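# Seat scaffold bracket on post ring at red-marked hole

## Task

Mount the scaffold bracket on the post's ring at the hole carrying the red mark. It counts only if the bracket sits all the way onto the ring, its tube sticks out radially (straight away from the post), and its wedge is driven down into that marked hole to its full depth. Everything must stay put without the robot holding it when the scene is ended.

## Robot and tools

ROBOT. One arm with six revolute joints (waist, shoulder, elbow, wrist pitch, wrist yaw, wrist roll) and a two-finger parallel gripper. The fingers extend along the gripper's +x axis and close along its y axis. The reported hand point lies midway between the finger pads, about 3 to 4 cm short of the fingertips. Brief outside tugs on the held part or pushes on loose items can happen. Nothing may be knocked or placed off the table.

FRAME. The state line reports end_effector_position (metres) and end_effector_quat_wxyz, plus linear (m/s) and angular (rad/s) velocities, in the scene frame. Its origin is on the tabletop under the arm base; +z is up, +x forward, +y to the left when facing +x. The base may be slightly tilted, and the printed position drifts from the truth, more when the arm is stretched out.

execute_actions takes "actions": a list holding one item or nothing, and optional "pictures" (boolean). Empty list: no command, returns the state with pictures. Motion item: {"rows": [[...7 numbers...], ...], "steps": n} with 1 to 15 rows and n from 5 to 15 (default 15); each control step is 1/30 s and uses one row, the final row repeating if rows run out. Wait item: {"steps": n} with n up to 300, no new command; it returns n steps after the previous result, and your reply time is part of those steps. A refused call moves nothing. Pictures come only with an empty list or pictures: true.

ROW LAYOUT (single arm, one list of 7 numbers, each in [-1, 1]): waist, shoulder, elbow, wrist pitch, wrist yaw, wrist roll, opening. The first six are offsets in joint space, measured from the joint angles shown in the most recent result that lists them (before any such result, and for later calls within the same reply, from the angles at the start of the action). They are not relative to the previous row. Scale per 1.0: 0.9615 rad for waist, shoulder and elbow; 1.713 rad wrist pitch; 1.767 rad wrist yaw; 1.728 rad wrist roll. So an all-zero row pulls the arm back to the reference angles; it is not a pause. Stated joint ranges (rad): waist -3.054 to 3.054, shoulder 0.000 to 3.142, elbow 0.000 to 2.356, wrist pitch -1.571 to 1.571, wrist yaw -1.571 to 1.571, wrist roll -3.142 to 3.142. Real ends may differ by up to 0.010 rad. A request more than 0.010 rad beyond a stated end is refused; a request past the real end is clipped there and reported as "joint sent to its limit" (this line may refer to an earlier, still-running action; its absence does not prove there is room). The seventh number, the opening, is absolute, not an offset: +1 fully open, about -0.80 where empty fingers touch, lower values add nothing. Closing fully takes at least about 0.5 s.

MOTION. Each joint's target is kept within a lead of its measured angle (0.211 rad waist/shoulder/elbow, 0.213 wrist pitch, 0.267 wrist yaw, 0.228 wrist roll), and targets are scaled back if they would move the hand more than 70 mm from where it is. Big moves therefore take several calls. Friction may leave a joint short, especially at long reach, and tiny turns may not happen; read Joint positions after each move. Between calls the arm keeps heading for the last row's target until it nearly stops or a step is HELD; after that only a new action makes it go further or press harder. Each result is captured 5 steps before its action ends; those steps run while you reply.

RESULT LINES. Joint positions / Joint velocities: six joints in order (rad, rad/s), then finger-pad gap (m, 0.088 m fully open). grip_measured: measured opening on the command scale; to hold something keep commanding clearly below it (further below squeezes harder, up to roughly 34 N per pad; fast closes can hit harder and sometimes spring open). Readings may be off by about 1 mm consistently. "joint command not followed": the clearance check altered or blocked targets (the post and mounting block count as part of the arm). HELD: that step's row was not fully sent. Joint torques: total drive output per joint, with fixed offset, scale and noise; nonzero even in free air. MOTOR HOT appears from 50 °C; at 95 °C an OVER-TEMPERATURE FAULT holds the arm until it cools, and if it does not cool within 30 to 60 s the arm and gripper lose power and go limp. Holding loads, even while you think, heats motors.

AVOID. Contact torque reaching a load limit (N m: waist 16.8, shoulder 20.8, elbow 20.8, wrist pitch 5.49, wrist yaw 5.47, wrist roll 5.13, held weight included) triggers a TORQUE FAULT: a 10 s stop and the rest of the call skipped. Also avoid drops, slips, slamming, hard impacts and forceful shoving.

zoom_image: {"camera": one of cam_high, cam_low, cam_wrist, "region": [x0, y0, x1, y1]} in pixels of that camera's latest 504x504 image, origin top-left, region at most 504 by 504. Returns an enlarged view.

show_instructions: no arguments; shows the scene's reference pages (manual images), moves nothing.

finished_scene: {"scene": current scene number}. Replying without any tool call ends everything. When resuming, first send an empty actions list to learn the current scene and task.

Each tool is called after "Call:" by a JSON object that holds its "method" and its "body".

Reference images:

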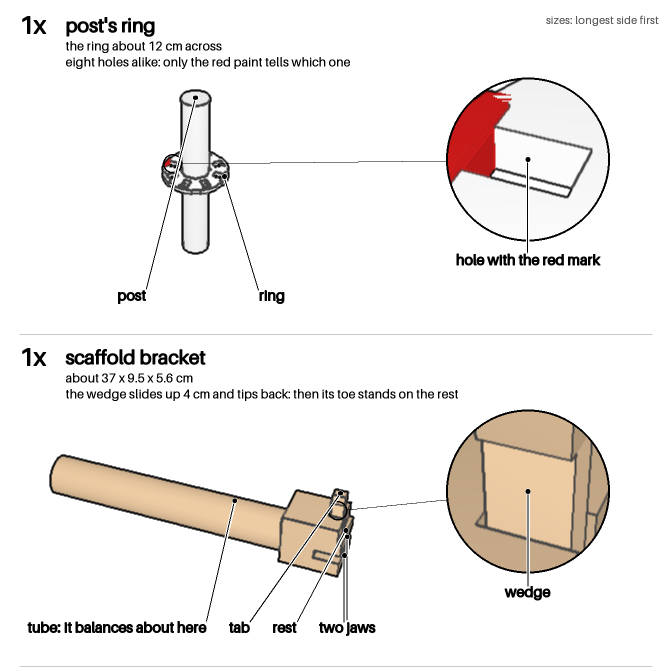

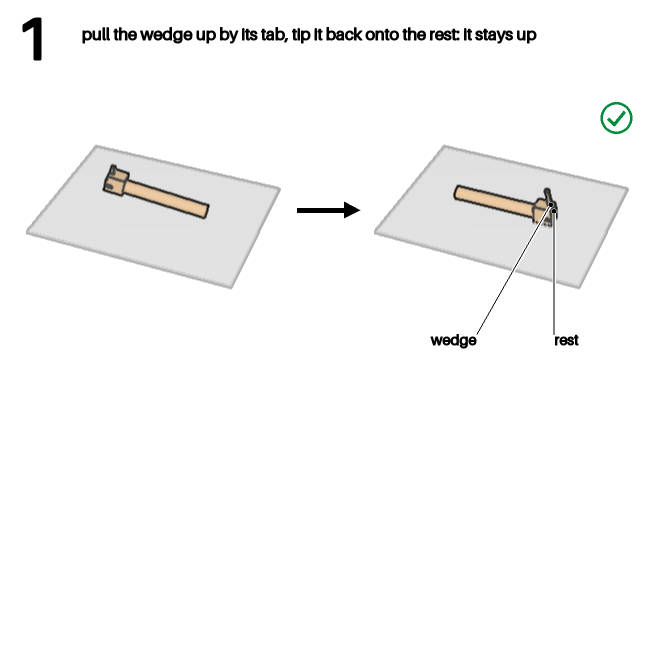

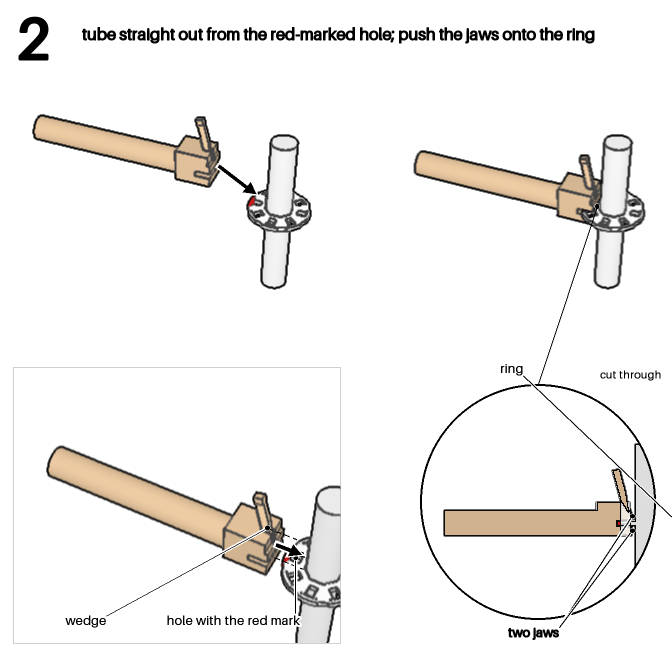

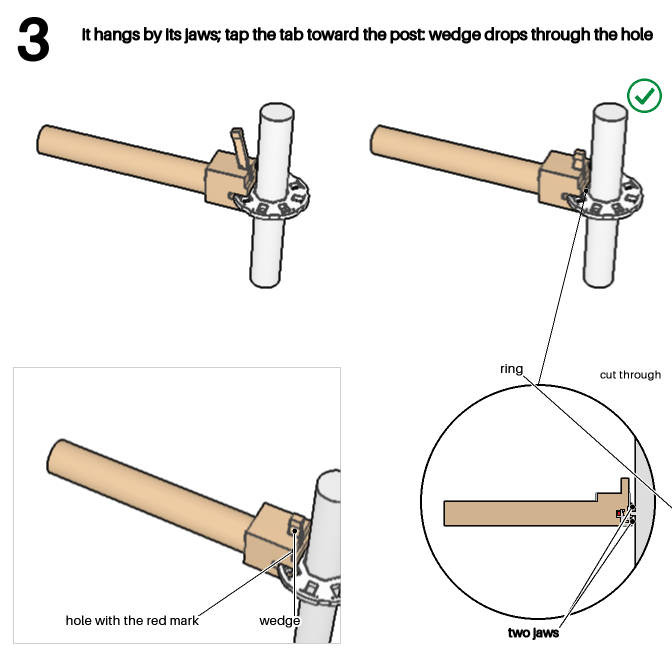

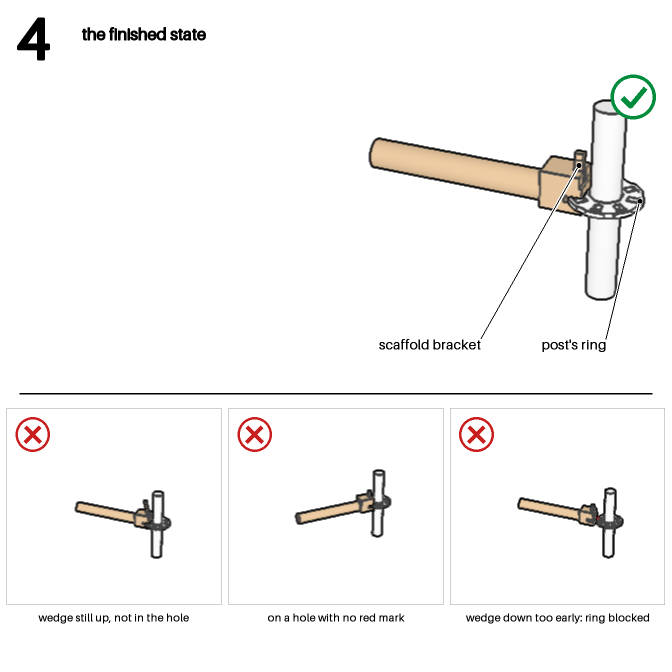

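## Session

Call:
{"method": "execute_actions", "body": {"actions": []}}

Scene clock: 0.00 s of 4500.00 s.
end_effector_position=(+0.0975, -0.2268, +0.1591) grip_measured=+0.847 end_effector_quat_wxyz=(+0.065, +0.654, -0.103, -0.746) end_effector_velocity=(+0.002, +0.002, +0.000) end_effector_angular_velocity=(+0.015, -0.015, +0.007)
Joint positions: [-0.989  1.374  0.977 -1.05   0.254  2.173  0.081]
Joint velocities: [-0.002 -0.002  0.002 -0.007 -0.022 -0.007  0.   ]
Joint torques (N m, as the arm reports them, + toward a larger angle): no reading
Heat: hottest elbow 23 °C (+0.0 °C/min).

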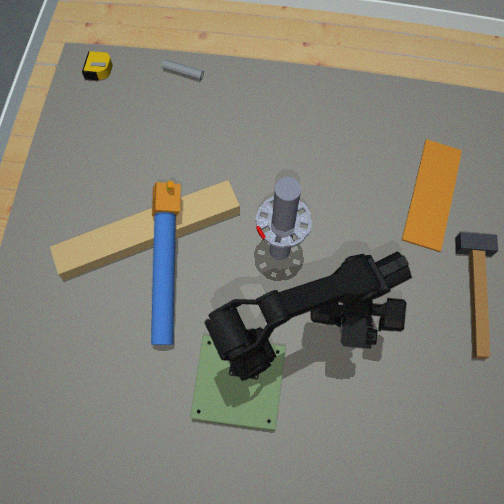

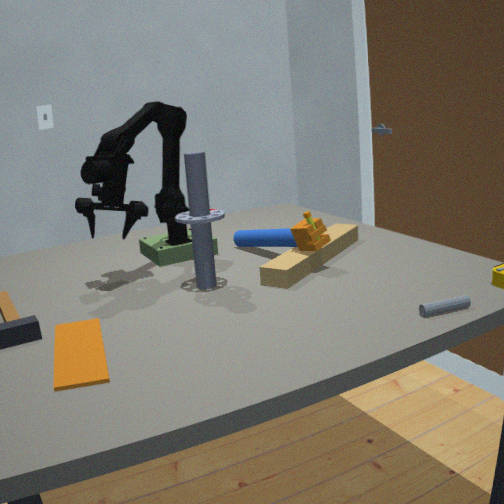

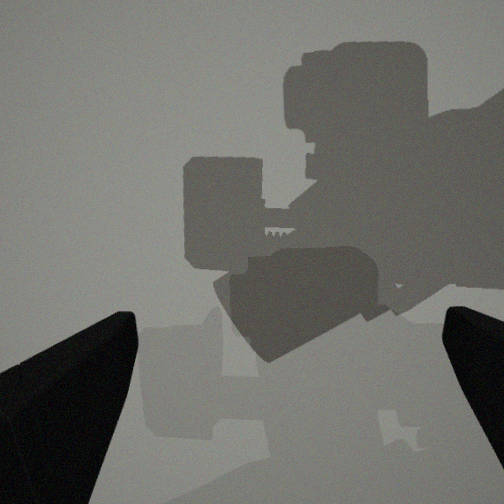

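Call:
{"method": "zoom_image", "body": {"camera": "cam_high", "region": [120, 150, 340, 290]}}

Call:
{"method": "zoom_image", "body": {"camera": "cam_low", "region": [150, 140, 380, 300]}}

Region (120, 150, 340, 290) of cam_high's 504x504 image, scaled by 2.291, with more detail than that image has; it fills the top 321 rows of this view, and the rest is white.

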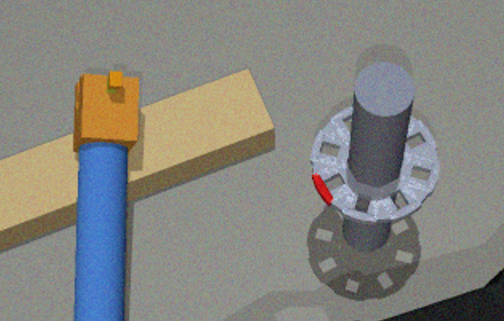

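Region (150, 140, 380, 300) of cam_low's 504x504 image, scaled by 2.191, with more detail than that image has; it fills the top 351 rows of this view, and the rest is white.

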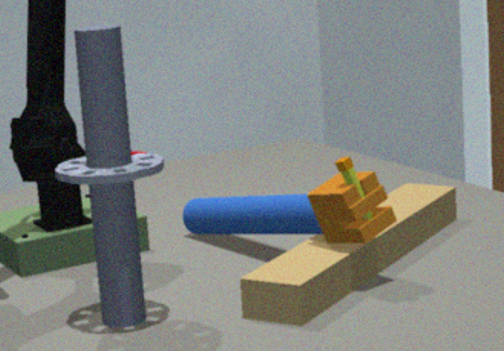

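Call:
{"method": "execute_actions", "body": {"actions": [{"rows": [[1.0, -0.1, 0, -0.05, -0.144, 0, 1.0]], "steps": 15}]}}

Call:
{"method": "execute_actions", "body": {"actions": [{"steps": 30}]}}

Scene clock: 2.77 s of 4500.00 s.
end_effector_position=(+0.1985, -0.1082, +0.1728) grip_measured=+1.000 end_effector_quat_wxyz=(+0.203, +0.722, +0.134, -0.648) end_effector_velocity=(+0.179, +0.359, +0.005) end_effector_angular_velocity=(+0.092, -0.026, +1.715)
Joint positions: [-0.468  1.287  0.978 -1.127  0.013  2.172  0.088]
Joint velocities: [ 1.692 -0.017 -0.002 -0.051 -0.11  -0.007  0.   ]
Joint torques (N m, as the arm reports them, + toward a larger angle): [ 0.31 -5.25  4.71  0.35 -0.17  0.  ]
Heat: hottest elbow 23 °C (+0.0 °C/min).
Steps of this call (steps 1 to 73: nothing new was sent; steps 74 to 83: the first 10 steps of this action). Readings (joint positions):
74: [-0.974 1.364 0.977 -1.057 0.224 2.173]
75: [-0.929 1.351 0.977 -1.079 0.162 2.172]
77: [-0.812 1.316 0.977 -1.106 0.079 2.172]
81: [-0.581 1.288 0.978 -1.125 0.023 2.172]
83: the state above

Scene clock: 13.07 s of 4500.00 s.
end_effector_position=(+0.2124, -0.0735, +0.1736) grip_measured=+1.000 end_effector_quat_wxyz=(+0.249, +0.712, +0.194, -0.627) end_effector_velocity=(-0.001, +0.001, +0.001) end_effector_angular_velocity=(+0.007, +0.000, +0.006)
Joint positions: [-0.312  1.285  0.978 -1.132 -0.001  2.172  0.088]
Joint velocities: [-0.002 -0.002  0.002 -0.007 -0.007 -0.007  0.   ]
Joint torques (N m, as the arm reports them, + toward a larger angle): [ 0.1  -4.23  4.82  0.74 -0.03 -0.01]
Heat: hottest elbow 25 °C (+9.2 °C/min).
TORQUE FAULT: the external load on joint 1 (waist) reached its load limit, and the arm stopped for 10 seconds. The arm's remaining commands of this call were not run. The arm holds where it stopped, with its grip as last carried out, and accepts commands again: back off and push less far. The arm stops again, at the same cost, whenever a joint's load reaches its limit.
Kept back: nothing.
The stop began at step 9 of this call (marked STOPPED below). From that step on the arm followed nothing that you had sent. Nothing is kept back now, and the robot has no last target.
Steps of this call (steps 1 to 5: the last 5 steps of your previous action; steps 6 to 8: the robot went on to your last target; steps 9 to 309: the stop). Readings (joint positions):
1: [-0.411 1.287 0.978 -1.128 0.010 2.172]
2: [-0.355 1.287 0.978 -1.129 0.008 2.172]
4: [-0.304 1.285 0.978 -1.130 -0.011 2.172]
8: [-0.312 1.285 0.978 -1.131 -0.001 2.172]
9: [-0.312 1.285 0.978 -1.132 -0.001 2.172] STOPPED
309: the state above

Call:
{"method": "execute_actions", "body": {"actions": [{"rows": [[-0.06, -0.296, -0.185, -0.139, 0, 0, 1.0]], "steps": 15}]}}

Call:
{"method": "execute_actions", "body": {"actions": [{"rows": [[0.9, 0, 0, 0, 0, 0, 1.0]], "steps": 15}]}}

Call:
{"method": "execute_actions", "body": {"actions": [{"steps": 20}], "pictures": true}}

Scene clock: 14.00 s of 4500.00 s.
end_effector_position=(+0.1249, -0.0511, +0.1690) grip_measured=+1.000 end_effector_quat_wxyz=(+0.207, +0.686, +0.202, -0.667) end_effector_velocity=(-0.047, +0.015, -0.008) end_effector_angular_velocity=(+0.031, +0.096, -0.014)
Joint positions: [-0.365  1.015  0.817 -1.357 -0.002  2.171  0.088]
Joint velocities: [-0.022 -0.12  -0.081 -0.139  0.007 -0.007  0.   ]
Joint torques (N m, as the arm reports them, + toward a larger angle): [-0.33 -2.36  3.91  0.37 -0.02 -0.01]
Heat: hottest elbow 25 °C (+8.6 °C/min).
Steps of this call (steps 1 to 18: nothing new was sent; steps 19 to 28: the first 10 steps of this action). Readings (joint positions):
19: [-0.316 1.263 0.963 -1.138 -0.002 2.172]
20: [-0.328 1.226 0.934 -1.189 -0.002 2.172]
22: [-0.350 1.117 0.864 -1.302 -0.002 2.172]
26: [-0.363 1.025 0.821 -1.346 -0.002 2.171]
28: the state above

Scene clock: 14.50 s of 4500.00 s.
end_effector_position=(+0.1297, +0.0199, +0.1688) grip_measured=+1.000 end_effector_quat_wxyz=(+0.380, +0.605, +0.375, -0.590) end_effector_velocity=(-0.037, +0.221, +0.000) end_effector_angular_velocity=(-0.015, +0.000, +1.690)
Joint positions: [ 0.174  1.006  0.81  -1.366  0.002  2.173  0.088]
Joint velocities: [ 1.683 -0.002 -0.002 -0.007 -0.007 -0.007  0.   ]
Joint torques (N m, as the arm reports them, + toward a larger angle): [ 0.25 -1.87  4.62  0.51 -0.18 -0.03]
Heat: hottest elbow 25 °C (+8.3 °C/min).
Steps of this call (steps 1 to 5: the last 5 steps of your previous action; steps 6 to 15: the first 10 steps of this action, its rows measured from where the robot was after step 5). Readings (joint positions):
5: [-0.367 1.006 0.811 -1.365 -0.002 2.171]
6: [-0.339 1.006 0.810 -1.366 0.005 2.173]
7: [-0.280 1.006 0.810 -1.366 0.004 2.173]
9: [-0.165 1.006 0.810 -1.366 0.002 2.173]
13: [0.062 1.006 0.810 -1.366 0.002 2.173]
15: the state above

Scene clock: 15.17 s of 4500.00 s.
end_effector_position=(+0.1163, +0.0607, +0.1688) grip_measured=+1.000 end_effector_quat_wxyz=(+0.470, +0.538, +0.466, -0.522) end_effector_velocity=(+0.000, +0.002, +0.000) end_effector_angular_velocity=(+0.012, -0.008, +0.010)
Joint positions: [ 0.495  1.006  0.81  -1.366 -0.001  2.173  0.088]
Joint velocities: [ 0.002 -0.007 -0.002  0.007 -0.007 -0.007  0.   ]
Joint torques (N m, as the arm reports them, + toward a larger angle): [ 0.24 -1.87  4.67  0.53 -0.04 -0.06]
Heat: hottest elbow 25 °C (+7.9 °C/min).
Kept back: nothing.
Steps of this call (steps 1 to 5: the last 5 steps of your previous action; steps 6 to 20: the robot went on to your last target). Readings (joint positions):
1: [0.231 1.006 0.810 -1.366 0.002 2.173]
2: [0.287 1.006 0.810 -1.366 0.002 2.173]
4: [0.392 1.006 0.810 -1.366 -0.000 2.173]
8: [0.472 1.006 0.810 -1.366 -0.002 2.173]
20: the state above

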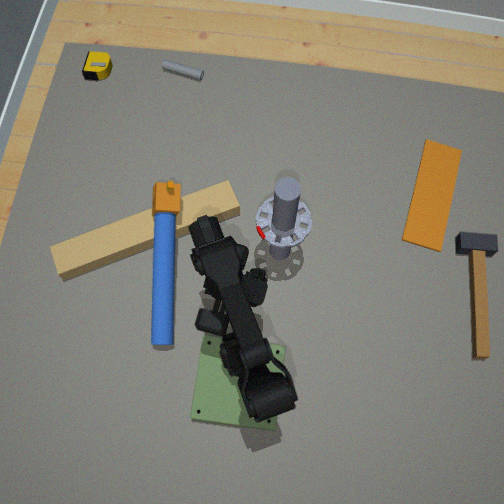

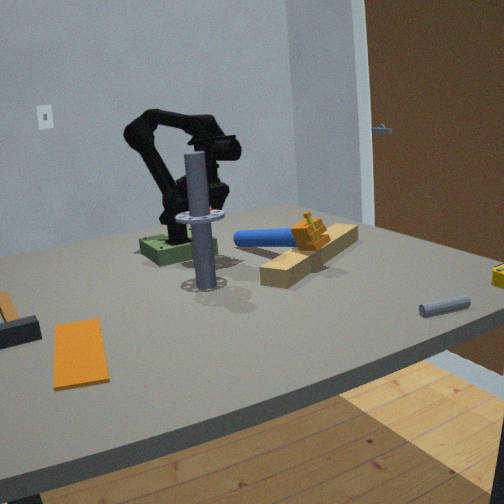

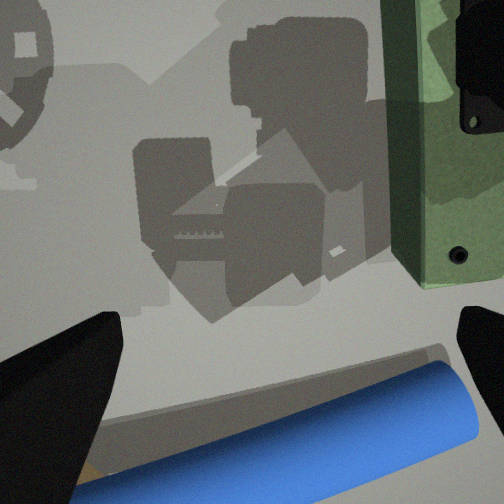

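Call:
{"method": "execute_actions", "body": {"actions": [{"rows": [[0.109, 0.846, 0.836, 0, 0, -0.939, 1.0]], "steps": 15}]}}

Call:
{"method": "execute_actions", "body": {"actions": [{"steps": 30}], "pictures": true}}

Scene clock: 17.13 s of 4500.00 s.
end_effector_position=(+0.2201, +0.1436, +0.2136) grip_measured=+1.000 end_effector_quat_wxyz=(+0.628, +0.347, +0.614, -0.328) end_effector_velocity=(+0.363, +0.248, +0.042) end_effector_angular_velocity=(-0.009, -0.088, +1.885)
Joint positions: [ 0.594  1.527  1.341 -1.364  0.001  1.573  0.088]
Joint velocities: [ 0.032  1.609  1.678  0.007 -0.007 -1.853  0.   ]
Joint torques (N m, as the arm reports them, + toward a larger angle): [ 0.16 -4.63  5.02  0.43 -0.11 -0.07]
Heat: hottest elbow 25 °C (+7.0 °C/min).
Steps of this call (steps 1 to 15: the robot went on to your last target; steps 16 to 49: nothing new was sent; steps 50 to 59: the first 10 steps of this action). Readings (joint positions):
50: [0.509 1.035 0.836 -1.384 0.001 2.126]
51: [0.535 1.086 0.884 -1.392 0.001 2.062]
53: [0.570 1.203 1.001 -1.359 0.001 1.939]
57: [0.591 1.420 1.229 -1.364 0.001 1.695]
59: the state above

Scene clock: 18.13 s of 4500.00 s.
end_effector_position=(+0.2788, +0.1832, +0.2035) grip_measured=+1.000 end_effector_quat_wxyz=(+0.714, -0.007, +0.700, +0.012) end_effector_velocity=(-0.001, -0.003, +0.000) end_effector_angular_velocity=(-0.010, +0.002, +0.005)
Joint positions: [ 0.598  1.808  1.607 -1.363  0.001  0.554  0.088]
Joint velocities: [-0.002 -0.002 -0.002 -0.007  0.007 -0.007  0.   ]
Joint torques (N m, as the arm reports them, + toward a larger angle): [ 0.19 -6.99  5.34  0.36 -0.15 -0.12]
Heat: hottest elbow 25 °C (+6.6 °C/min).
Kept back: nothing.
Steps of this call (steps 1 to 5: the last 5 steps of your previous action; steps 6 to 30: the robot went on to your last target). Readings (joint positions):
1: [0.595 1.581 1.397 -1.364 0.001 1.512]
2: [0.596 1.635 1.453 -1.364 0.001 1.450]
4: [0.596 1.723 1.539 -1.357 0.001 1.328]
8: [0.597 1.798 1.585 -1.362 0.001 1.084]
30: the state above

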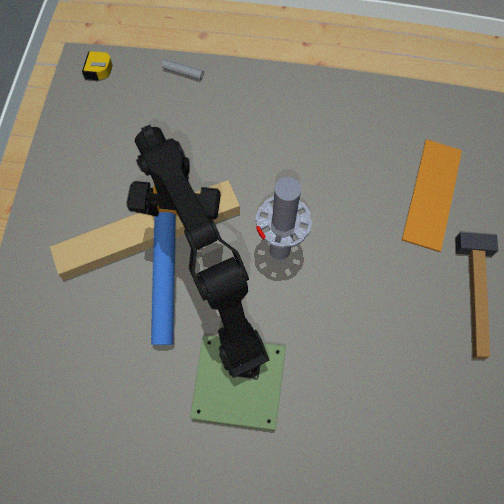

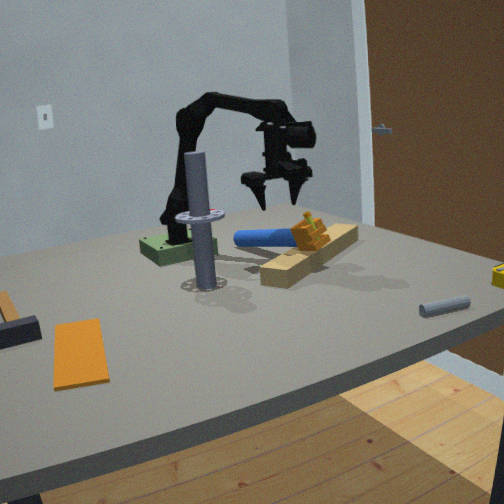

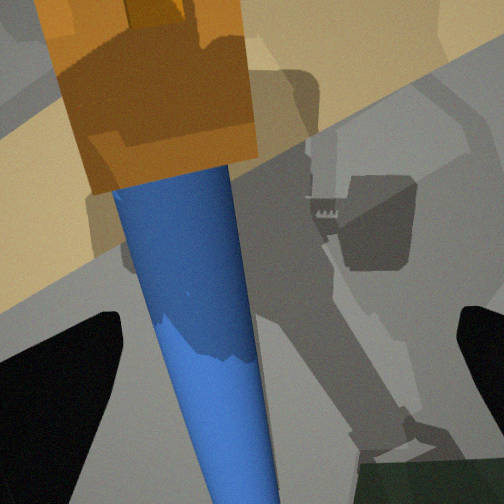

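Call:
{"method": "execute_actions", "body": {"actions": [{"rows": [[-0.045, 0.173, 0.286, 0.061, 0, -0.025, 1.0]], "steps": 15}]}}

Call:
{"method": "execute_actions", "body": {"actions": [{"steps": 15}], "pictures": true}}

Scene clock: 19.07 s of 4500.00 s.
end_effector_position=(+0.3545, +0.2119, +0.2252) grip_measured=+1.000 end_effector_quat_wxyz=(+0.772, +0.031, +0.632, +0.048) end_effector_velocity=(+0.024, +0.014, +0.037) end_effector_angular_velocity=(+0.076, -0.123, +0.021)
Joint positions: [ 0.555  1.956  1.864 -1.264 -0.     0.514  0.088]
Joint velocities: [-0.002  0.007  0.129  0.022 -0.007 -0.022  0.   ]
Joint torques (N m, as the arm reports them, + toward a larger angle): [-0.07 -7.9   5.45  1.07 -0.02 -0.09]
Heat: hottest elbow 26 °C (+9.4 °C/min).
Steps of this call (steps 1 to 15: the robot went on to your last target; steps 16 to 18: nothing new was sent; steps 19 to 28: the first 10 steps of this action). Readings (joint positions):
19: [0.595 1.830 1.635 -1.373 0.000 0.544]
20: [0.589 1.861 1.687 -1.341 0.000 0.535]
22: [0.572 1.924 1.790 -1.270 0.000 0.523]
26: [0.555 1.955 1.853 -1.268 0.000 0.515]
28: the state above

Scene clock: 19.57 s of 4500.00 s.
end_effector_position=(+0.3568, +0.2133, +0.2258) grip_measured=+1.000 end_effector_quat_wxyz=(+0.774, +0.032, +0.630, +0.050) end_effector_velocity=(-0.002, -0.001, -0.000) end_effector_angular_velocity=(+0.001, +0.009, +0.006)
Joint positions: [ 0.555  1.962  1.874 -1.261 -0.     0.512  0.088]
Joint velocities: [-0.002 -0.002 -0.002 -0.007 -0.007 -0.007  0.   ]
Joint torques (N m, as the arm reports them, + toward a larger angle): [-0.12 -8.41  5.74  1.14  0.   -0.08]
Heat: hottest elbow 26 °C (+9.2 °C/min).
Kept back: nothing.
Steps of this call (steps 1 to 5: the last 5 steps of your previous action; steps 6 to 15: the robot went on to your last target). Readings (joint positions):
1: [0.555 1.956 1.868 -1.263 -0.000 0.514]
2: [0.555 1.957 1.871 -1.262 -0.000 0.513]
4: [0.555 1.958 1.873 -1.262 -0.000 0.513]
8: [0.555 1.961 1.873 -1.261 -0.000 0.512]
15: the state above
The arm was judged still, so your last target was given up. Only a new action makes it travel on or press farther. Fingers that are still opening or closing keep moving.

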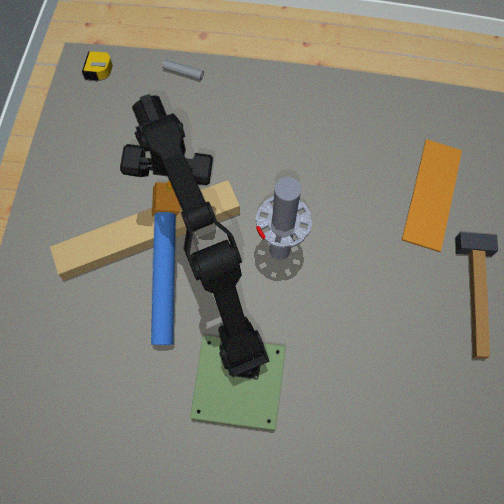

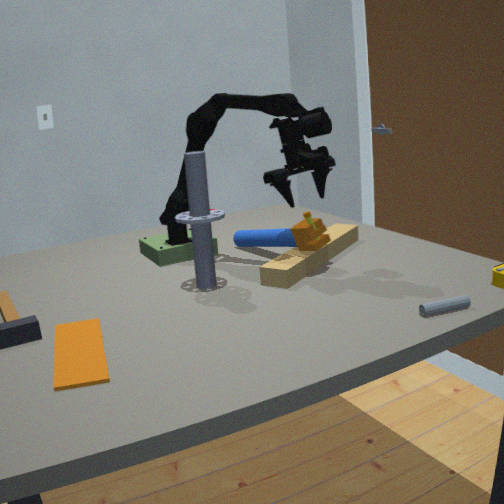

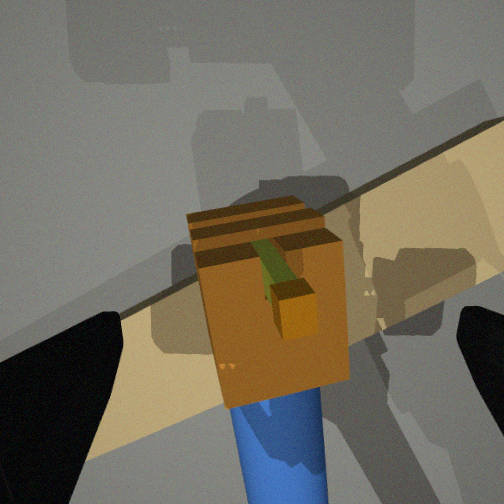

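Call:
{"method": "execute_actions", "body": {"actions": [{"rows": [[0.06, -0.2, -0.17, 0, 0, 0, 1.0],[0.12, -0.272, -0.345, 0, 0.053, 0.0625, 1.0],[0.182, -0.272, -0.345, 0, 0.053, 0.0625, 1.0]], "steps": 15}]}}

Call:
{"method": "execute_actions", "body": {"actions": [{"steps": 15}]}}

Scene clock: 22.33 s of 4500.00 s.
end_effector_position=(+0.2659, +0.2156, +0.2277) grip_measured=+1.000 end_effector_quat_wxyz=(+0.772, -0.019, +0.633, +0.049) end_effector_velocity=(-0.020, -0.047, -0.066) end_effector_angular_velocity=(-0.207, +0.113, -0.105)
Joint positions: [ 0.733  1.711  1.573 -1.264  0.083  0.612  0.088]
Joint velocities: [-0.022 -0.012 -0.247  0.007  0.095  0.066  0.   ]
Joint torques (N m, as the arm reports them, + toward a larger angle): [-0.57 -8.54  4.09  1.11  0.17  0.07]
Heat: hottest elbow 26 °C (+8.1 °C/min).
Steps of this call (steps 1 to 73: nothing new was sent; steps 74 to 83: the first 10 steps of this action). Readings (joint positions):
74: [0.557 1.939 1.851 -1.242 0.001 0.512]
75: [0.569 1.902 1.799 -1.239 0.021 0.534]
77: [0.628 1.812 1.690 -1.266 0.057 0.575]
81: [0.729 1.717 1.591 -1.265 0.075 0.606]
83: the state above

Scene clock: 22.83 s of 4500.00 s.
end_effector_position=(+0.2642, +0.2115, +0.2225) grip_measured=+1.000 end_effector_quat_wxyz=(+0.769, -0.022, +0.638, +0.040) end_effector_velocity=(-0.003, -0.005, -0.004) end_effector_angular_velocity=(-0.028, +0.019, +0.003)
Joint positions: [ 0.73   1.709  1.552 -1.263  0.09   0.618  0.088]
Joint velocities: [-0.002  0.002 -0.007 -0.022  0.007 -0.007  0.   ]
Joint torques (N m, as the arm reports them, + toward a larger angle): [-0.1  -8.82  4.03  1.01  0.18  0.06]
Heat: hottest elbow 26 °C (+7.9 °C/min).
Kept back: nothing.
Steps of this call (steps 1 to 5: the last 5 steps of your previous action; steps 6 to 15: the robot went on to your last target). Readings (joint positions):
1: [0.732 1.711 1.566 -1.263 0.086 0.614]
2: [0.731 1.711 1.560 -1.263 0.088 0.615]
4: [0.730 1.711 1.553 -1.263 0.089 0.617]
8: [0.730 1.710 1.552 -1.263 0.090 0.618]
15: the state above

Call:
{"method": "execute_actions", "body": {"actions": [{"rows": [[-0.013, 0.023, -0.348, 0.207, 0, 0, 1.0]], "steps": 15}]}}

Call:
{"method": "execute_actions", "body": {"actions": [{"steps": 15}], "pictures": true}}

Scene clock: 23.33 s of 4500.00 s.
end_effector_position=(+0.2629, +0.2055, +0.1319) grip_measured=+1.000 end_effector_quat_wxyz=(+0.763, -0.024, +0.645, +0.031) end_effector_velocity=(+0.021, +0.015, -0.010) end_effector_angular_velocity=(+0.083, -0.111, +0.004)
Joint positions: [ 0.72   1.739  1.227 -0.933  0.091  0.618  0.088]
Joint velocities: [-0.002 -0.002 -0.061  0.198  0.007 -0.007  0.   ]
Joint torques (N m, as the arm reports them, + toward a larger angle): [-0.37 -8.71  4.89  1.23  0.   -0.02]
Heat: hottest elbow 26 °C (+7.7 °C/min).
Steps of this call (steps 1 to 5: the robot went on to your last target; steps 6 to 15: the first 10 steps of this action). Readings (joint positions):
6: [0.730 1.707 1.521 -1.216 0.091 0.618]
7: [0.728 1.699 1.476 -1.148 0.091 0.618]
9: [0.724 1.703 1.377 -1.040 0.091 0.618]
13: [0.720 1.737 1.243 -0.953 0.091 0.618]
15: the state above

Scene clock: 23.83 s of 4500.00 s.
end_effector_position=(+0.2662, +0.2084, +0.1330) grip_measured=+1.000 end_effector_quat_wxyz=(+0.769, -0.019, +0.638, +0.036) end_effector_velocity=(-0.002, -0.001, +0.001) end_effector_angular_velocity=(+0.003, +0.006, +0.006)
Joint positions: [ 0.72   1.737  1.226 -0.911  0.091  0.618  0.088]
Joint velocities: [-0.002 -0.007 -0.002 -0.007 -0.007 -0.007  0.   ]
Joint torques (N m, as the arm reports them, + toward a larger angle): [-0.37 -8.43  4.02  1.01  0.01 -0.02]
Heat: hottest elbow 26 °C (+7.6 °C/min).
Kept back: nothing.
Steps of this call (steps 1 to 5: the last 5 steps of your previous action; steps 6 to 15: the robot went on to your last target). Readings (joint positions):
1: [0.720 1.739 1.226 -0.925 0.091 0.618]
2: [0.720 1.738 1.226 -0.918 0.091 0.618]
4: [0.720 1.737 1.226 -0.916 0.091 0.618]
8: [0.720 1.737 1.226 -0.912 0.091 0.618]
15: the state above

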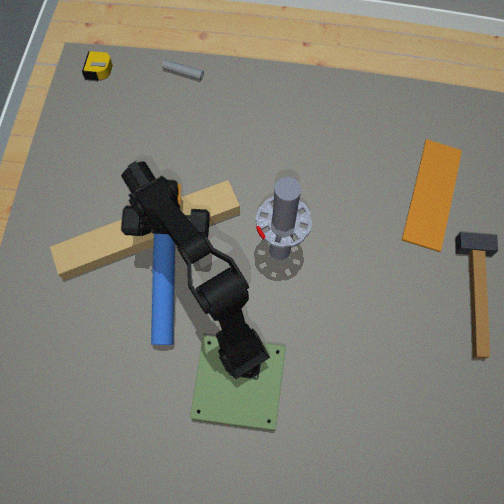

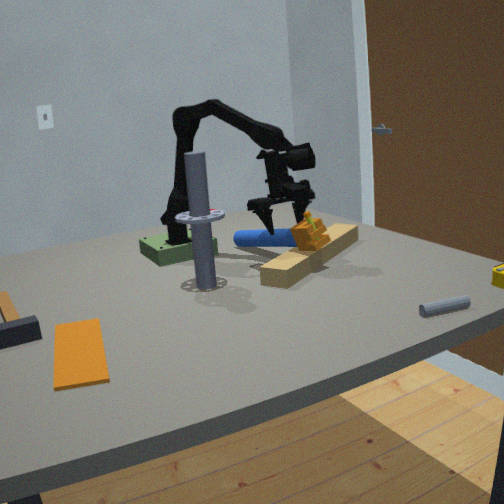

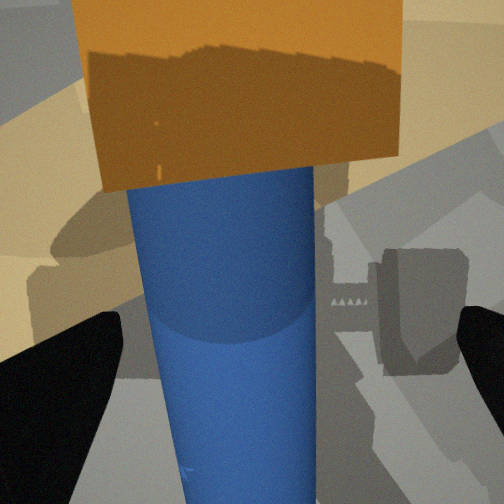

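Call:
{"method": "execute_actions", "body": {"actions": [{"rows": [[0.0624, 0.018, -0.121, 0.078, 0, 0.017, 1.0]], "steps": 15}]}}

Call:
{"method": "execute_actions", "body": {"actions": [{"steps": 10}], "pictures": true}}

Scene clock: 26.13 s of 4500.00 s.
end_effector_position=(+0.2503, +0.2198, +0.1039) grip_measured=+1.000 end_effector_quat_wxyz=(+0.770, -0.027, +0.636, +0.051) end_effector_velocity=(+0.017, +0.015, +0.002) end_effector_angular_velocity=(+0.079, -0.071, -0.013)
Joint positions: [ 0.778  1.749  1.118 -0.785  0.092  0.644  0.088]
Joint velocities: [-0.007  0.002 -0.002  0.11  -0.007  0.007  0.   ]
Joint torques (N m, as the arm reports them, + toward a larger angle): [ 0.1  -7.14  3.87  0.99 -0.02  0.07]
Heat: hottest elbow 26 °C (+6.9 °C/min).
Steps of this call (steps 1 to 15: the robot went on to your last target; steps 16 to 59: nothing new was sent; steps 60 to 69: the first 10 steps of this action). Readings (joint positions):
60: [0.724 1.736 1.210 -0.882 0.092 0.624]
61: [0.734 1.735 1.189 -0.845 0.093 0.630]
63: [0.759 1.739 1.154 -0.818 0.093 0.637]
67: [0.778 1.749 1.119 -0.792 0.092 0.643]
69: the state above

Scene clock: 26.47 s of 4500.00 s.
end_effector_position=(+0.2511, +0.2205, +0.1041) grip_measured=+1.000 end_effector_quat_wxyz=(+0.771, -0.025, +0.634, +0.051) end_effector_velocity=(-0.003, +0.000, -0.000) end_effector_angular_velocity=(+0.006, +0.019, +0.023)
Joint positions: [ 0.778  1.749  1.118 -0.78   0.092  0.645  0.088]
Joint velocities: [-0.002 -0.002 -0.002 -0.007 -0.022 -0.022  0.   ]
Joint torques (N m, as the arm reports them, + toward a larger angle): [ 0.18 -7.07  3.84  1.03 -0.04  0.07]
Heat: hottest elbow 26 °C (+6.8 °C/min).
Kept back: nothing.
Steps of this call (steps 1 to 5: the last 5 steps of your previous action; steps 6 to 10: the robot went on to your last target). Readings (joint positions):
1: [0.778 1.749 1.118 -0.782 0.092 0.644]
2: [0.778 1.749 1.118 -0.782 0.092 0.645]
4: [0.778 1.749 1.118 -0.782 0.092 0.645]
8: [0.778 1.749 1.118 -0.780 0.092 0.645]
10: the state above

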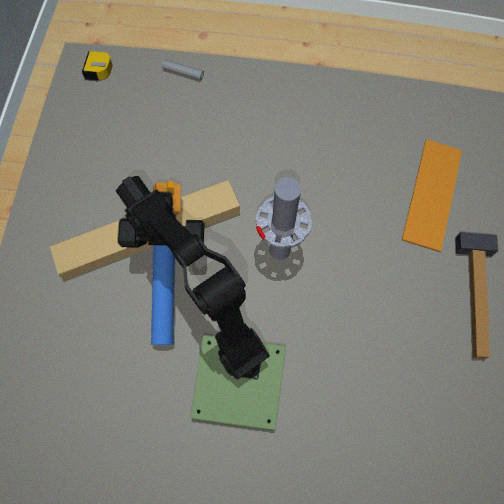

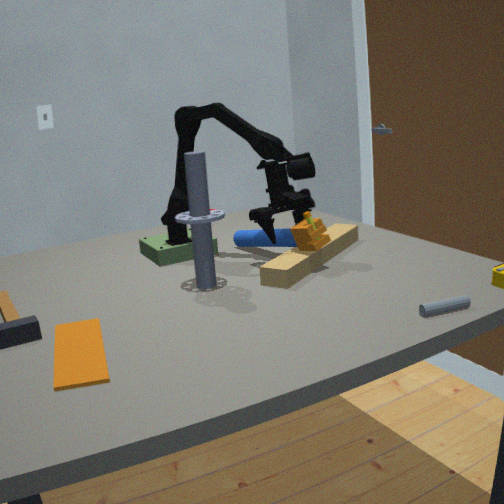

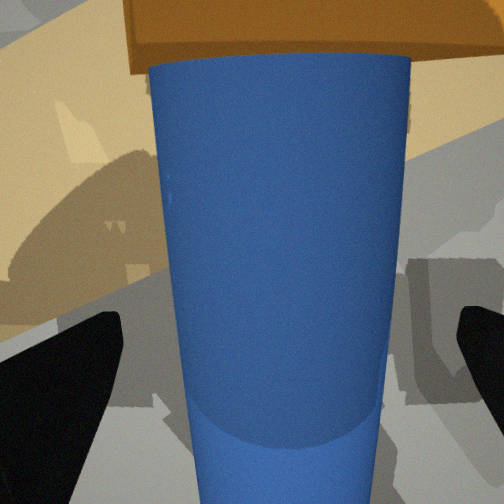

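Call:
{"method": "execute_actions", "body": {"actions": [{"rows": [[0, 0.0768, -0.093, 0.095, 0, 0, 1.0]], "steps": 15}]}}

Call:
{"method": "execute_actions", "body": {"actions": [{"steps": 10}], "pictures": true}}

Scene clock: 27.17 s of 4500.00 s.
end_effector_position=(+0.2565, +0.2255, +0.0831) grip_measured=+1.000 end_effector_quat_wxyz=(+0.780, -0.014, +0.623, +0.061) end_effector_velocity=(-0.005, -0.004, -0.005) end_effector_angular_velocity=(+0.002, +0.006, +0.006)
Joint positions: [ 0.777  1.78   1.057 -0.647  0.089  0.644  0.088]
Joint velocities: [-0.002 -0.012 -0.037  0.022 -0.007 -0.007  0.   ]
Joint torques (N m, as the arm reports them, + toward a larger angle): [ 0.04 -2.62  2.13  2.61  0.17  0.08]
Heat: hottest elbow 26 °C (+6.6 °C/min).
Steps of this call (steps 1 to 11: the robot went on to your last target; steps 12 to 21: the first 10 steps of this action). Readings (joint positions):
12: [0.778 1.755 1.106 -0.749 0.092 0.646]
13: [0.778 1.761 1.091 -0.701 0.092 0.646]
15: [0.777 1.783 1.072 -0.666 0.090 0.645]
19: [0.777 1.781 1.060 -0.650 0.089 0.644]
21: the state above

Scene clock: 27.50 s of 4500.00 s.
end_effector_position=(+0.2565, +0.2255, +0.0829) grip_measured=+1.000 end_effector_quat_wxyz=(+0.781, -0.014, +0.622, +0.062) end_effector_velocity=(-0.002, -0.001, +0.001) end_effector_angular_velocity=(+0.002, +0.006, +0.006)
Joint positions: [ 0.777  1.779  1.054 -0.642  0.089  0.642  0.088]
Joint velocities: [-0.002 -0.007 -0.002 -0.007 -0.007 -0.007  0.   ]
Joint torques (N m, as the arm reports them, + toward a larger angle): [ 0.05 -2.47  2.2   2.72  0.15  0.07]
Heat: hottest elbow 26 °C (+6.5 °C/min).
Kept back: nothing.
Steps of this call (steps 1 to 5: the last 5 steps of your previous action; steps 6 to 10: the robot went on to your last target). Readings (joint positions):
1: [0.777 1.780 1.056 -0.645 0.089 0.644]
2: [0.777 1.779 1.055 -0.644 0.089 0.644]
4: [0.777 1.779 1.055 -0.644 0.089 0.643]
8: [0.777 1.779 1.054 -0.642 0.089 0.643]
10: the state above

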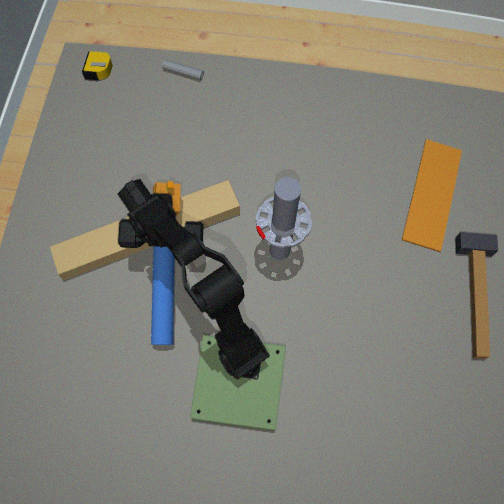

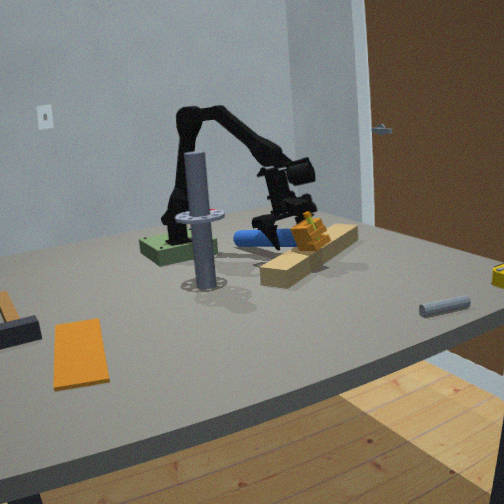

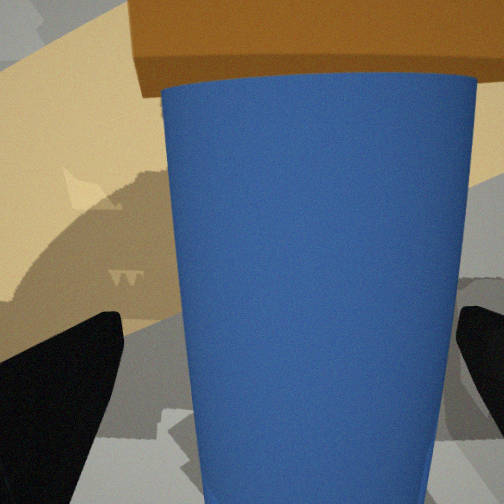

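Call:
{"method": "execute_actions", "body": {"actions": [{"rows": [[0, -0.004, 0.004, 0, 0, 0, 0.6],[0, -0.004, 0.004, 0, 0, 0, 0.3],[0, -0.004, 0.004, 0, 0, 0, 0.0],[0, -0.004, 0.004, 0, 0, 0, -0.3],[0, -0.004, 0.004, 0, 0, 0, -0.6]], "steps": 15}]}}

Call:
{"method": "execute_actions", "body": {"actions": [{"steps": 15}], "pictures": true}}

Scene clock: 28.13 s of 4500.00 s.
end_effector_position=(+0.2569, +0.2298, +0.0865) grip_measured=+0.191 end_effector_quat_wxyz=(+0.783, -0.009, +0.618, +0.069) end_effector_velocity=(+0.001, -0.002, +0.001) end_effector_angular_velocity=(-0.012, -0.005, +0.017)
Joint positions: [ 0.783  1.771  1.057 -0.635  0.083  0.645  0.048]
Joint velocities: [-0.002 -0.002  0.002 -0.007  0.007 -0.022 -0.   ]
Joint torques (N m, as the arm reports them, + toward a larger angle): [-0.61 -7.31  4.5   0.5   0.28 -0.08]
Heat: hottest elbow 26 °C (+6.4 °C/min).
Steps of this call (steps 1 to 9: the robot went on to your last target; steps 10 to 19: the first 10 steps of this action). Readings (joint positions):
10: [0.777 1.773 1.054 -0.638 0.085 0.642]
11: [0.779 1.772 1.054 -0.630 0.076 0.642]
13: [0.786 1.771 1.057 -0.625 0.077 0.644]
17: [0.783 1.771 1.057 -0.635 0.083 0.645]
19: the state above

Scene clock: 28.63 s of 4500.00 s.
end_effector_position=(+0.2568, +0.2298, +0.0865) grip_measured=+0.191 end_effector_quat_wxyz=(+0.783, -0.009, +0.618, +0.069) end_effector_velocity=(-0.004, -0.003, -0.001) end_effector_angular_velocity=(-0.015, +0.019, +0.020)
Joint positions: [ 0.783  1.771  1.057 -0.635  0.083  0.645  0.048]
Joint velocities: [-0.002 -0.002 -0.002 -0.022 -0.007 -0.022 -0.   ]
Joint torques (N m, as the arm reports them, + toward a larger angle): [-0.67 -7.36  4.58  0.46  0.28 -0.08]
Heat: hottest elbow 26 °C (+6.3 °C/min).
Kept back: nothing.
Steps of this call (steps 1 to 5: the last 5 steps of your previous action; steps 6 to 15: the robot went on to your last target). Readings (joint positions):
1: [0.783 1.771 1.057 -0.635 0.083 0.645]
2: [0.783 1.771 1.057 -0.635 0.083 0.645]
4: [0.783 1.771 1.057 -0.635 0.083 0.645]
8: [0.783 1.771 1.057 -0.635 0.083 0.645]
15: the state above
The arm was judged still, so your last target was given up. Only a new action makes it travel on or press farther. Fingers that are still opening or closing keep moving.

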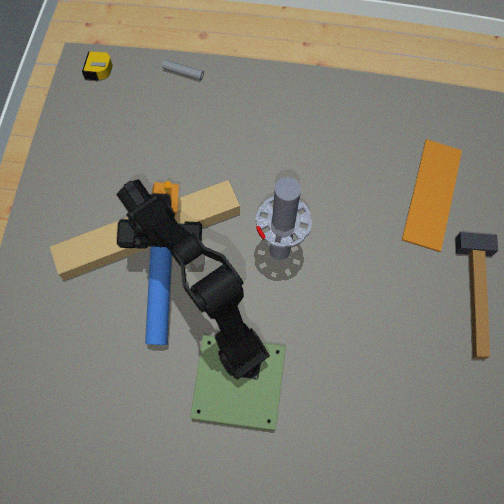

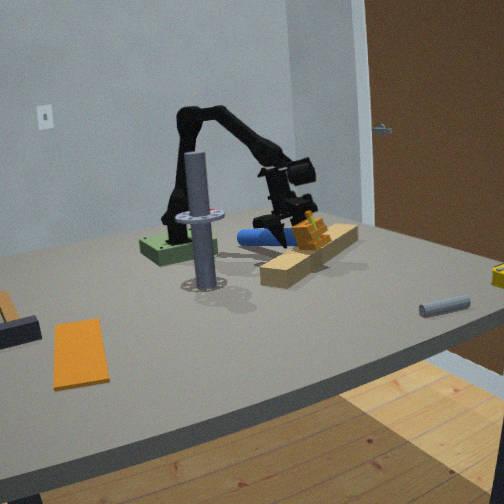

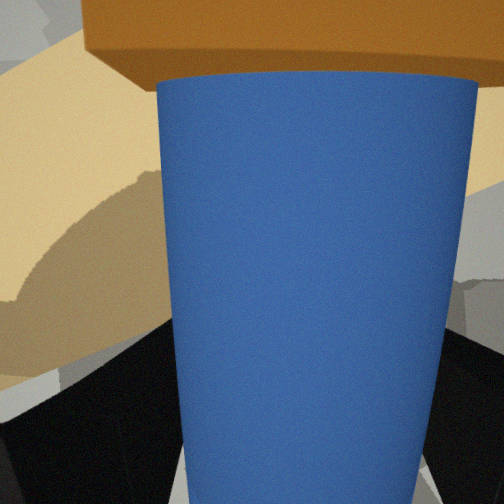

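Call:
{"method": "execute_actions", "body": {"actions": [{"rows": [[0, 0.0, 0.1, -0.05, 0, 0, -0.6],[0, 0.0, 0.2, -0.1, 0, 0, -0.6],[0, 0.01, 0.3, -0.17, -0.01, 0, -0.6],[0, 0.015, 0.4, -0.25, -0.02, 0, -0.6],[0, 0.02, 0.5, -0.33, -0.03, 0, -0.6],[0, 0.024, 0.589, -0.40, -0.04, 0, -0.6],[0, 0.024, 0.589, -0.447, -0.047, 0, -0.6]], "steps": 15}]}}

Call:
{"method": "execute_actions", "body": {"actions": [{"steps": 15}], "pictures": true}}

Scene clock: 29.60 s of 4500.00 s.
end_effector_position=(+0.2581, +0.2456, +0.1810) grip_measured=+0.192 end_effector_quat_wxyz=(+0.745, -0.017, +0.664, +0.067) end_effector_velocity=(-0.021, +0.004, +0.342) end_effector_angular_velocity=(-0.010, +0.169, +0.004)
Joint positions: [ 0.782  1.799  1.499 -1.15   0.015  0.645  0.048]
Joint velocities: [-0.002 -0.002  1.37  -1.502 -0.11   0.007 -0.   ]
Joint torques (N m, as the arm reports them, + toward a larger angle): [-0.06 -9.14  5.28  0.01 -0.15 -0.02]
Heat: hottest shoulder 26 °C (+6.1 °C/min).
Steps of this call (steps 1 to 19: nothing new was sent; steps 20 to 29: the first 10 steps of this action). Readings (joint positions):
20: [0.783 1.772 1.070 -0.655 0.083 0.645]
21: [0.783 1.777 1.100 -0.703 0.083 0.645]
23: [0.782 1.793 1.187 -0.822 0.076 0.645]
27: [0.782 1.799 1.396 -1.041 0.027 0.645]
29: the state above

Scene clock: 30.10 s of 4500.00 s.
end_effector_position=(+0.2349, +0.2259, +0.2064) grip_measured=+0.192 end_effector_quat_wxyz=(+0.707, -0.046, +0.705, +0.039) end_effector_velocity=(-0.008, -0.008, +0.001) end_effector_angular_velocity=(-0.037, +0.028, +0.010)
Joint positions: [ 0.782  1.798  1.607 -1.395  0.004  0.645  0.048]
Joint velocities: [ 0.002 -0.002  0.002 -0.051  0.007 -0.007  0.   ]
Joint torques (N m, as the arm reports them, + toward a larger angle): [-0.05 -8.64  6.09  0.23 -0.2  -0.02]
Heat: hottest shoulder 26 °C (+6.0 °C/min).
Kept back: nothing.
Steps of this call (steps 1 to 5: the last 5 steps of your previous action; steps 6 to 15: the robot went on to your last target). Readings (joint positions):
1: [0.782 1.799 1.539 -1.201 0.013 0.645]
2: [0.782 1.797 1.569 -1.252 0.011 0.645]
4: [0.782 1.794 1.596 -1.333 0.007 0.645]
8: [0.782 1.797 1.600 -1.380 0.004 0.645]
15: the state above

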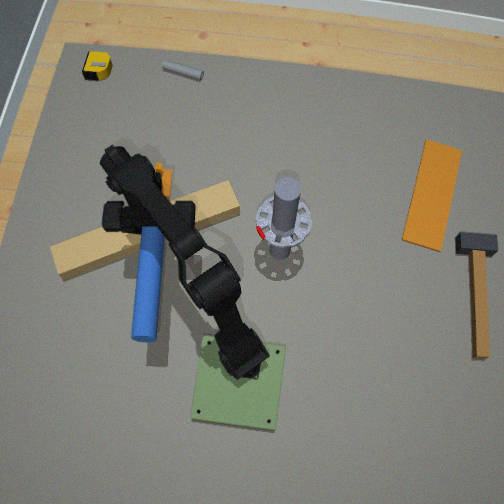

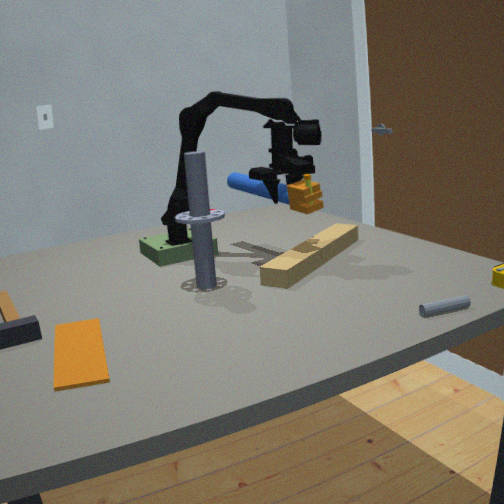

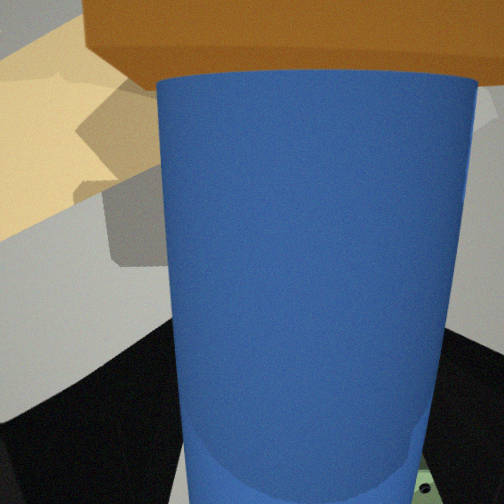

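Call:
{"method": "zoom_image", "body": {"camera": "cam_low", "region": [160, 90, 360, 250]}}

Region (160, 90, 360, 250) of cam_low's 504x504 image, scaled by 2.520, with more detail than that image has; it fills the top 403 rows of this view, and the rest is white.

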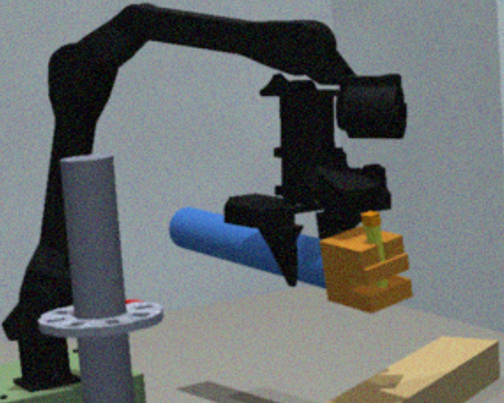

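Call:
{"method": "execute_actions", "body": {"actions": [{"rows": [[0,-0.01,-0.013,0.002,0,0.015,-0.6],[0,-0.02,-0.027,0.004,0,0.03,-0.6],[0,-0.035,-0.047,0.007,0,0.05,-0.6],[0,-0.05,-0.067,0.01,0,0.075,-0.6],[0,-0.07,-0.094,0.015,0,0.10,-0.6],[0,-0.09,-0.12,0.019,0,0.13,-0.6],[0,-0.11,-0.147,0.023,0,0.16,-0.6],[0,-0.13,-0.174,0.027,0,0.19,-0.6],[0,-0.15,-0.2,0.031,0,0.22,-0.6],[0,-0.17,-0.227,0.036,0,0.25,-0.6],[0,-0.19,-0.254,0.04,0,0.28,-0.6],[0,-0.21,-0.28,0.044,0,0.31,-0.6],[0,-0.23,-0.307,0.048,0,0.34,-0.6],[0,-0.25,-0.334,0.052,0,0.37,-0.6],[0,-0.27,-0.36,0.056,0,0.40,-0.6]], "steps": 15}]}}

Call:
{"method": "execute_actions", "body": {"actions": [{"steps": 8}]}}

Scene clock: 31.70 s of 4500.00 s.
end_effector_position=(+0.2146, +0.2064, +0.1951) grip_measured=+0.192 end_effector_quat_wxyz=(+0.701, +0.055, +0.708, -0.072) end_effector_velocity=(-0.099, -0.095, -0.017) end_effector_angular_velocity=(+0.038, -0.079, -1.430)
Joint positions: [ 0.782  1.705  1.452 -1.355  0.004  0.945  0.048]
Joint velocities: [-0.002 -0.584 -0.725  0.212 -0.007  1.429 -0.   ]
Joint torques (N m, as the arm reports them, + toward a larger angle): [-0.08 -9.76  4.69  0.67 -0.04  0.08]
Heat: hottest elbow 27 °C (+7.6 °C/min).
Steps of this call (steps 1 to 15: the robot went on to your last target; steps 16 to 38: nothing new was sent; steps 39 to 48: the first 10 steps of this action). Readings (joint positions):
39: [0.782 1.798 1.607 -1.397 0.003 0.648]
40: [0.782 1.798 1.603 -1.397 0.003 0.659]
42: [0.782 1.790 1.584 -1.387 0.003 0.701]
46: [0.782 1.742 1.501 -1.368 0.004 0.851]
48: the state above

Scene clock: 31.97 s of 4500.00 s.
end_effector_position=(+0.1896, +0.1822, +0.1883) grip_measured=+0.192 end_effector_quat_wxyz=(+0.683, +0.174, +0.684, -0.189) end_effector_velocity=(-0.041, -0.038, -0.023) end_effector_angular_velocity=(-0.003, +0.001, -0.493)
Joint positions: [ 0.782  1.569  1.281 -1.314  0.004  1.285  0.048]
Joint velocities: [-0.002 -0.203 -0.291  0.081 -0.007  0.491  0.   ]
Joint torques (N m, as the arm reports them, + toward a larger angle): [-0.13 -7.73  5.04  1.03  0.01  0.03]
Heat: hottest elbow 27 °C (+7.5 °C/min).
Kept back: nothing.
Steps of this call (steps 1 to 5: the last 5 steps of your previous action; steps 6 to 8: the robot went on to your last target). Readings (joint positions):
1: [0.782 1.685 1.428 -1.348 0.004 0.994]
2: [0.782 1.665 1.404 -1.341 0.004 1.043]
4: [0.782 1.625 1.356 -1.326 0.004 1.145]
8: the state above


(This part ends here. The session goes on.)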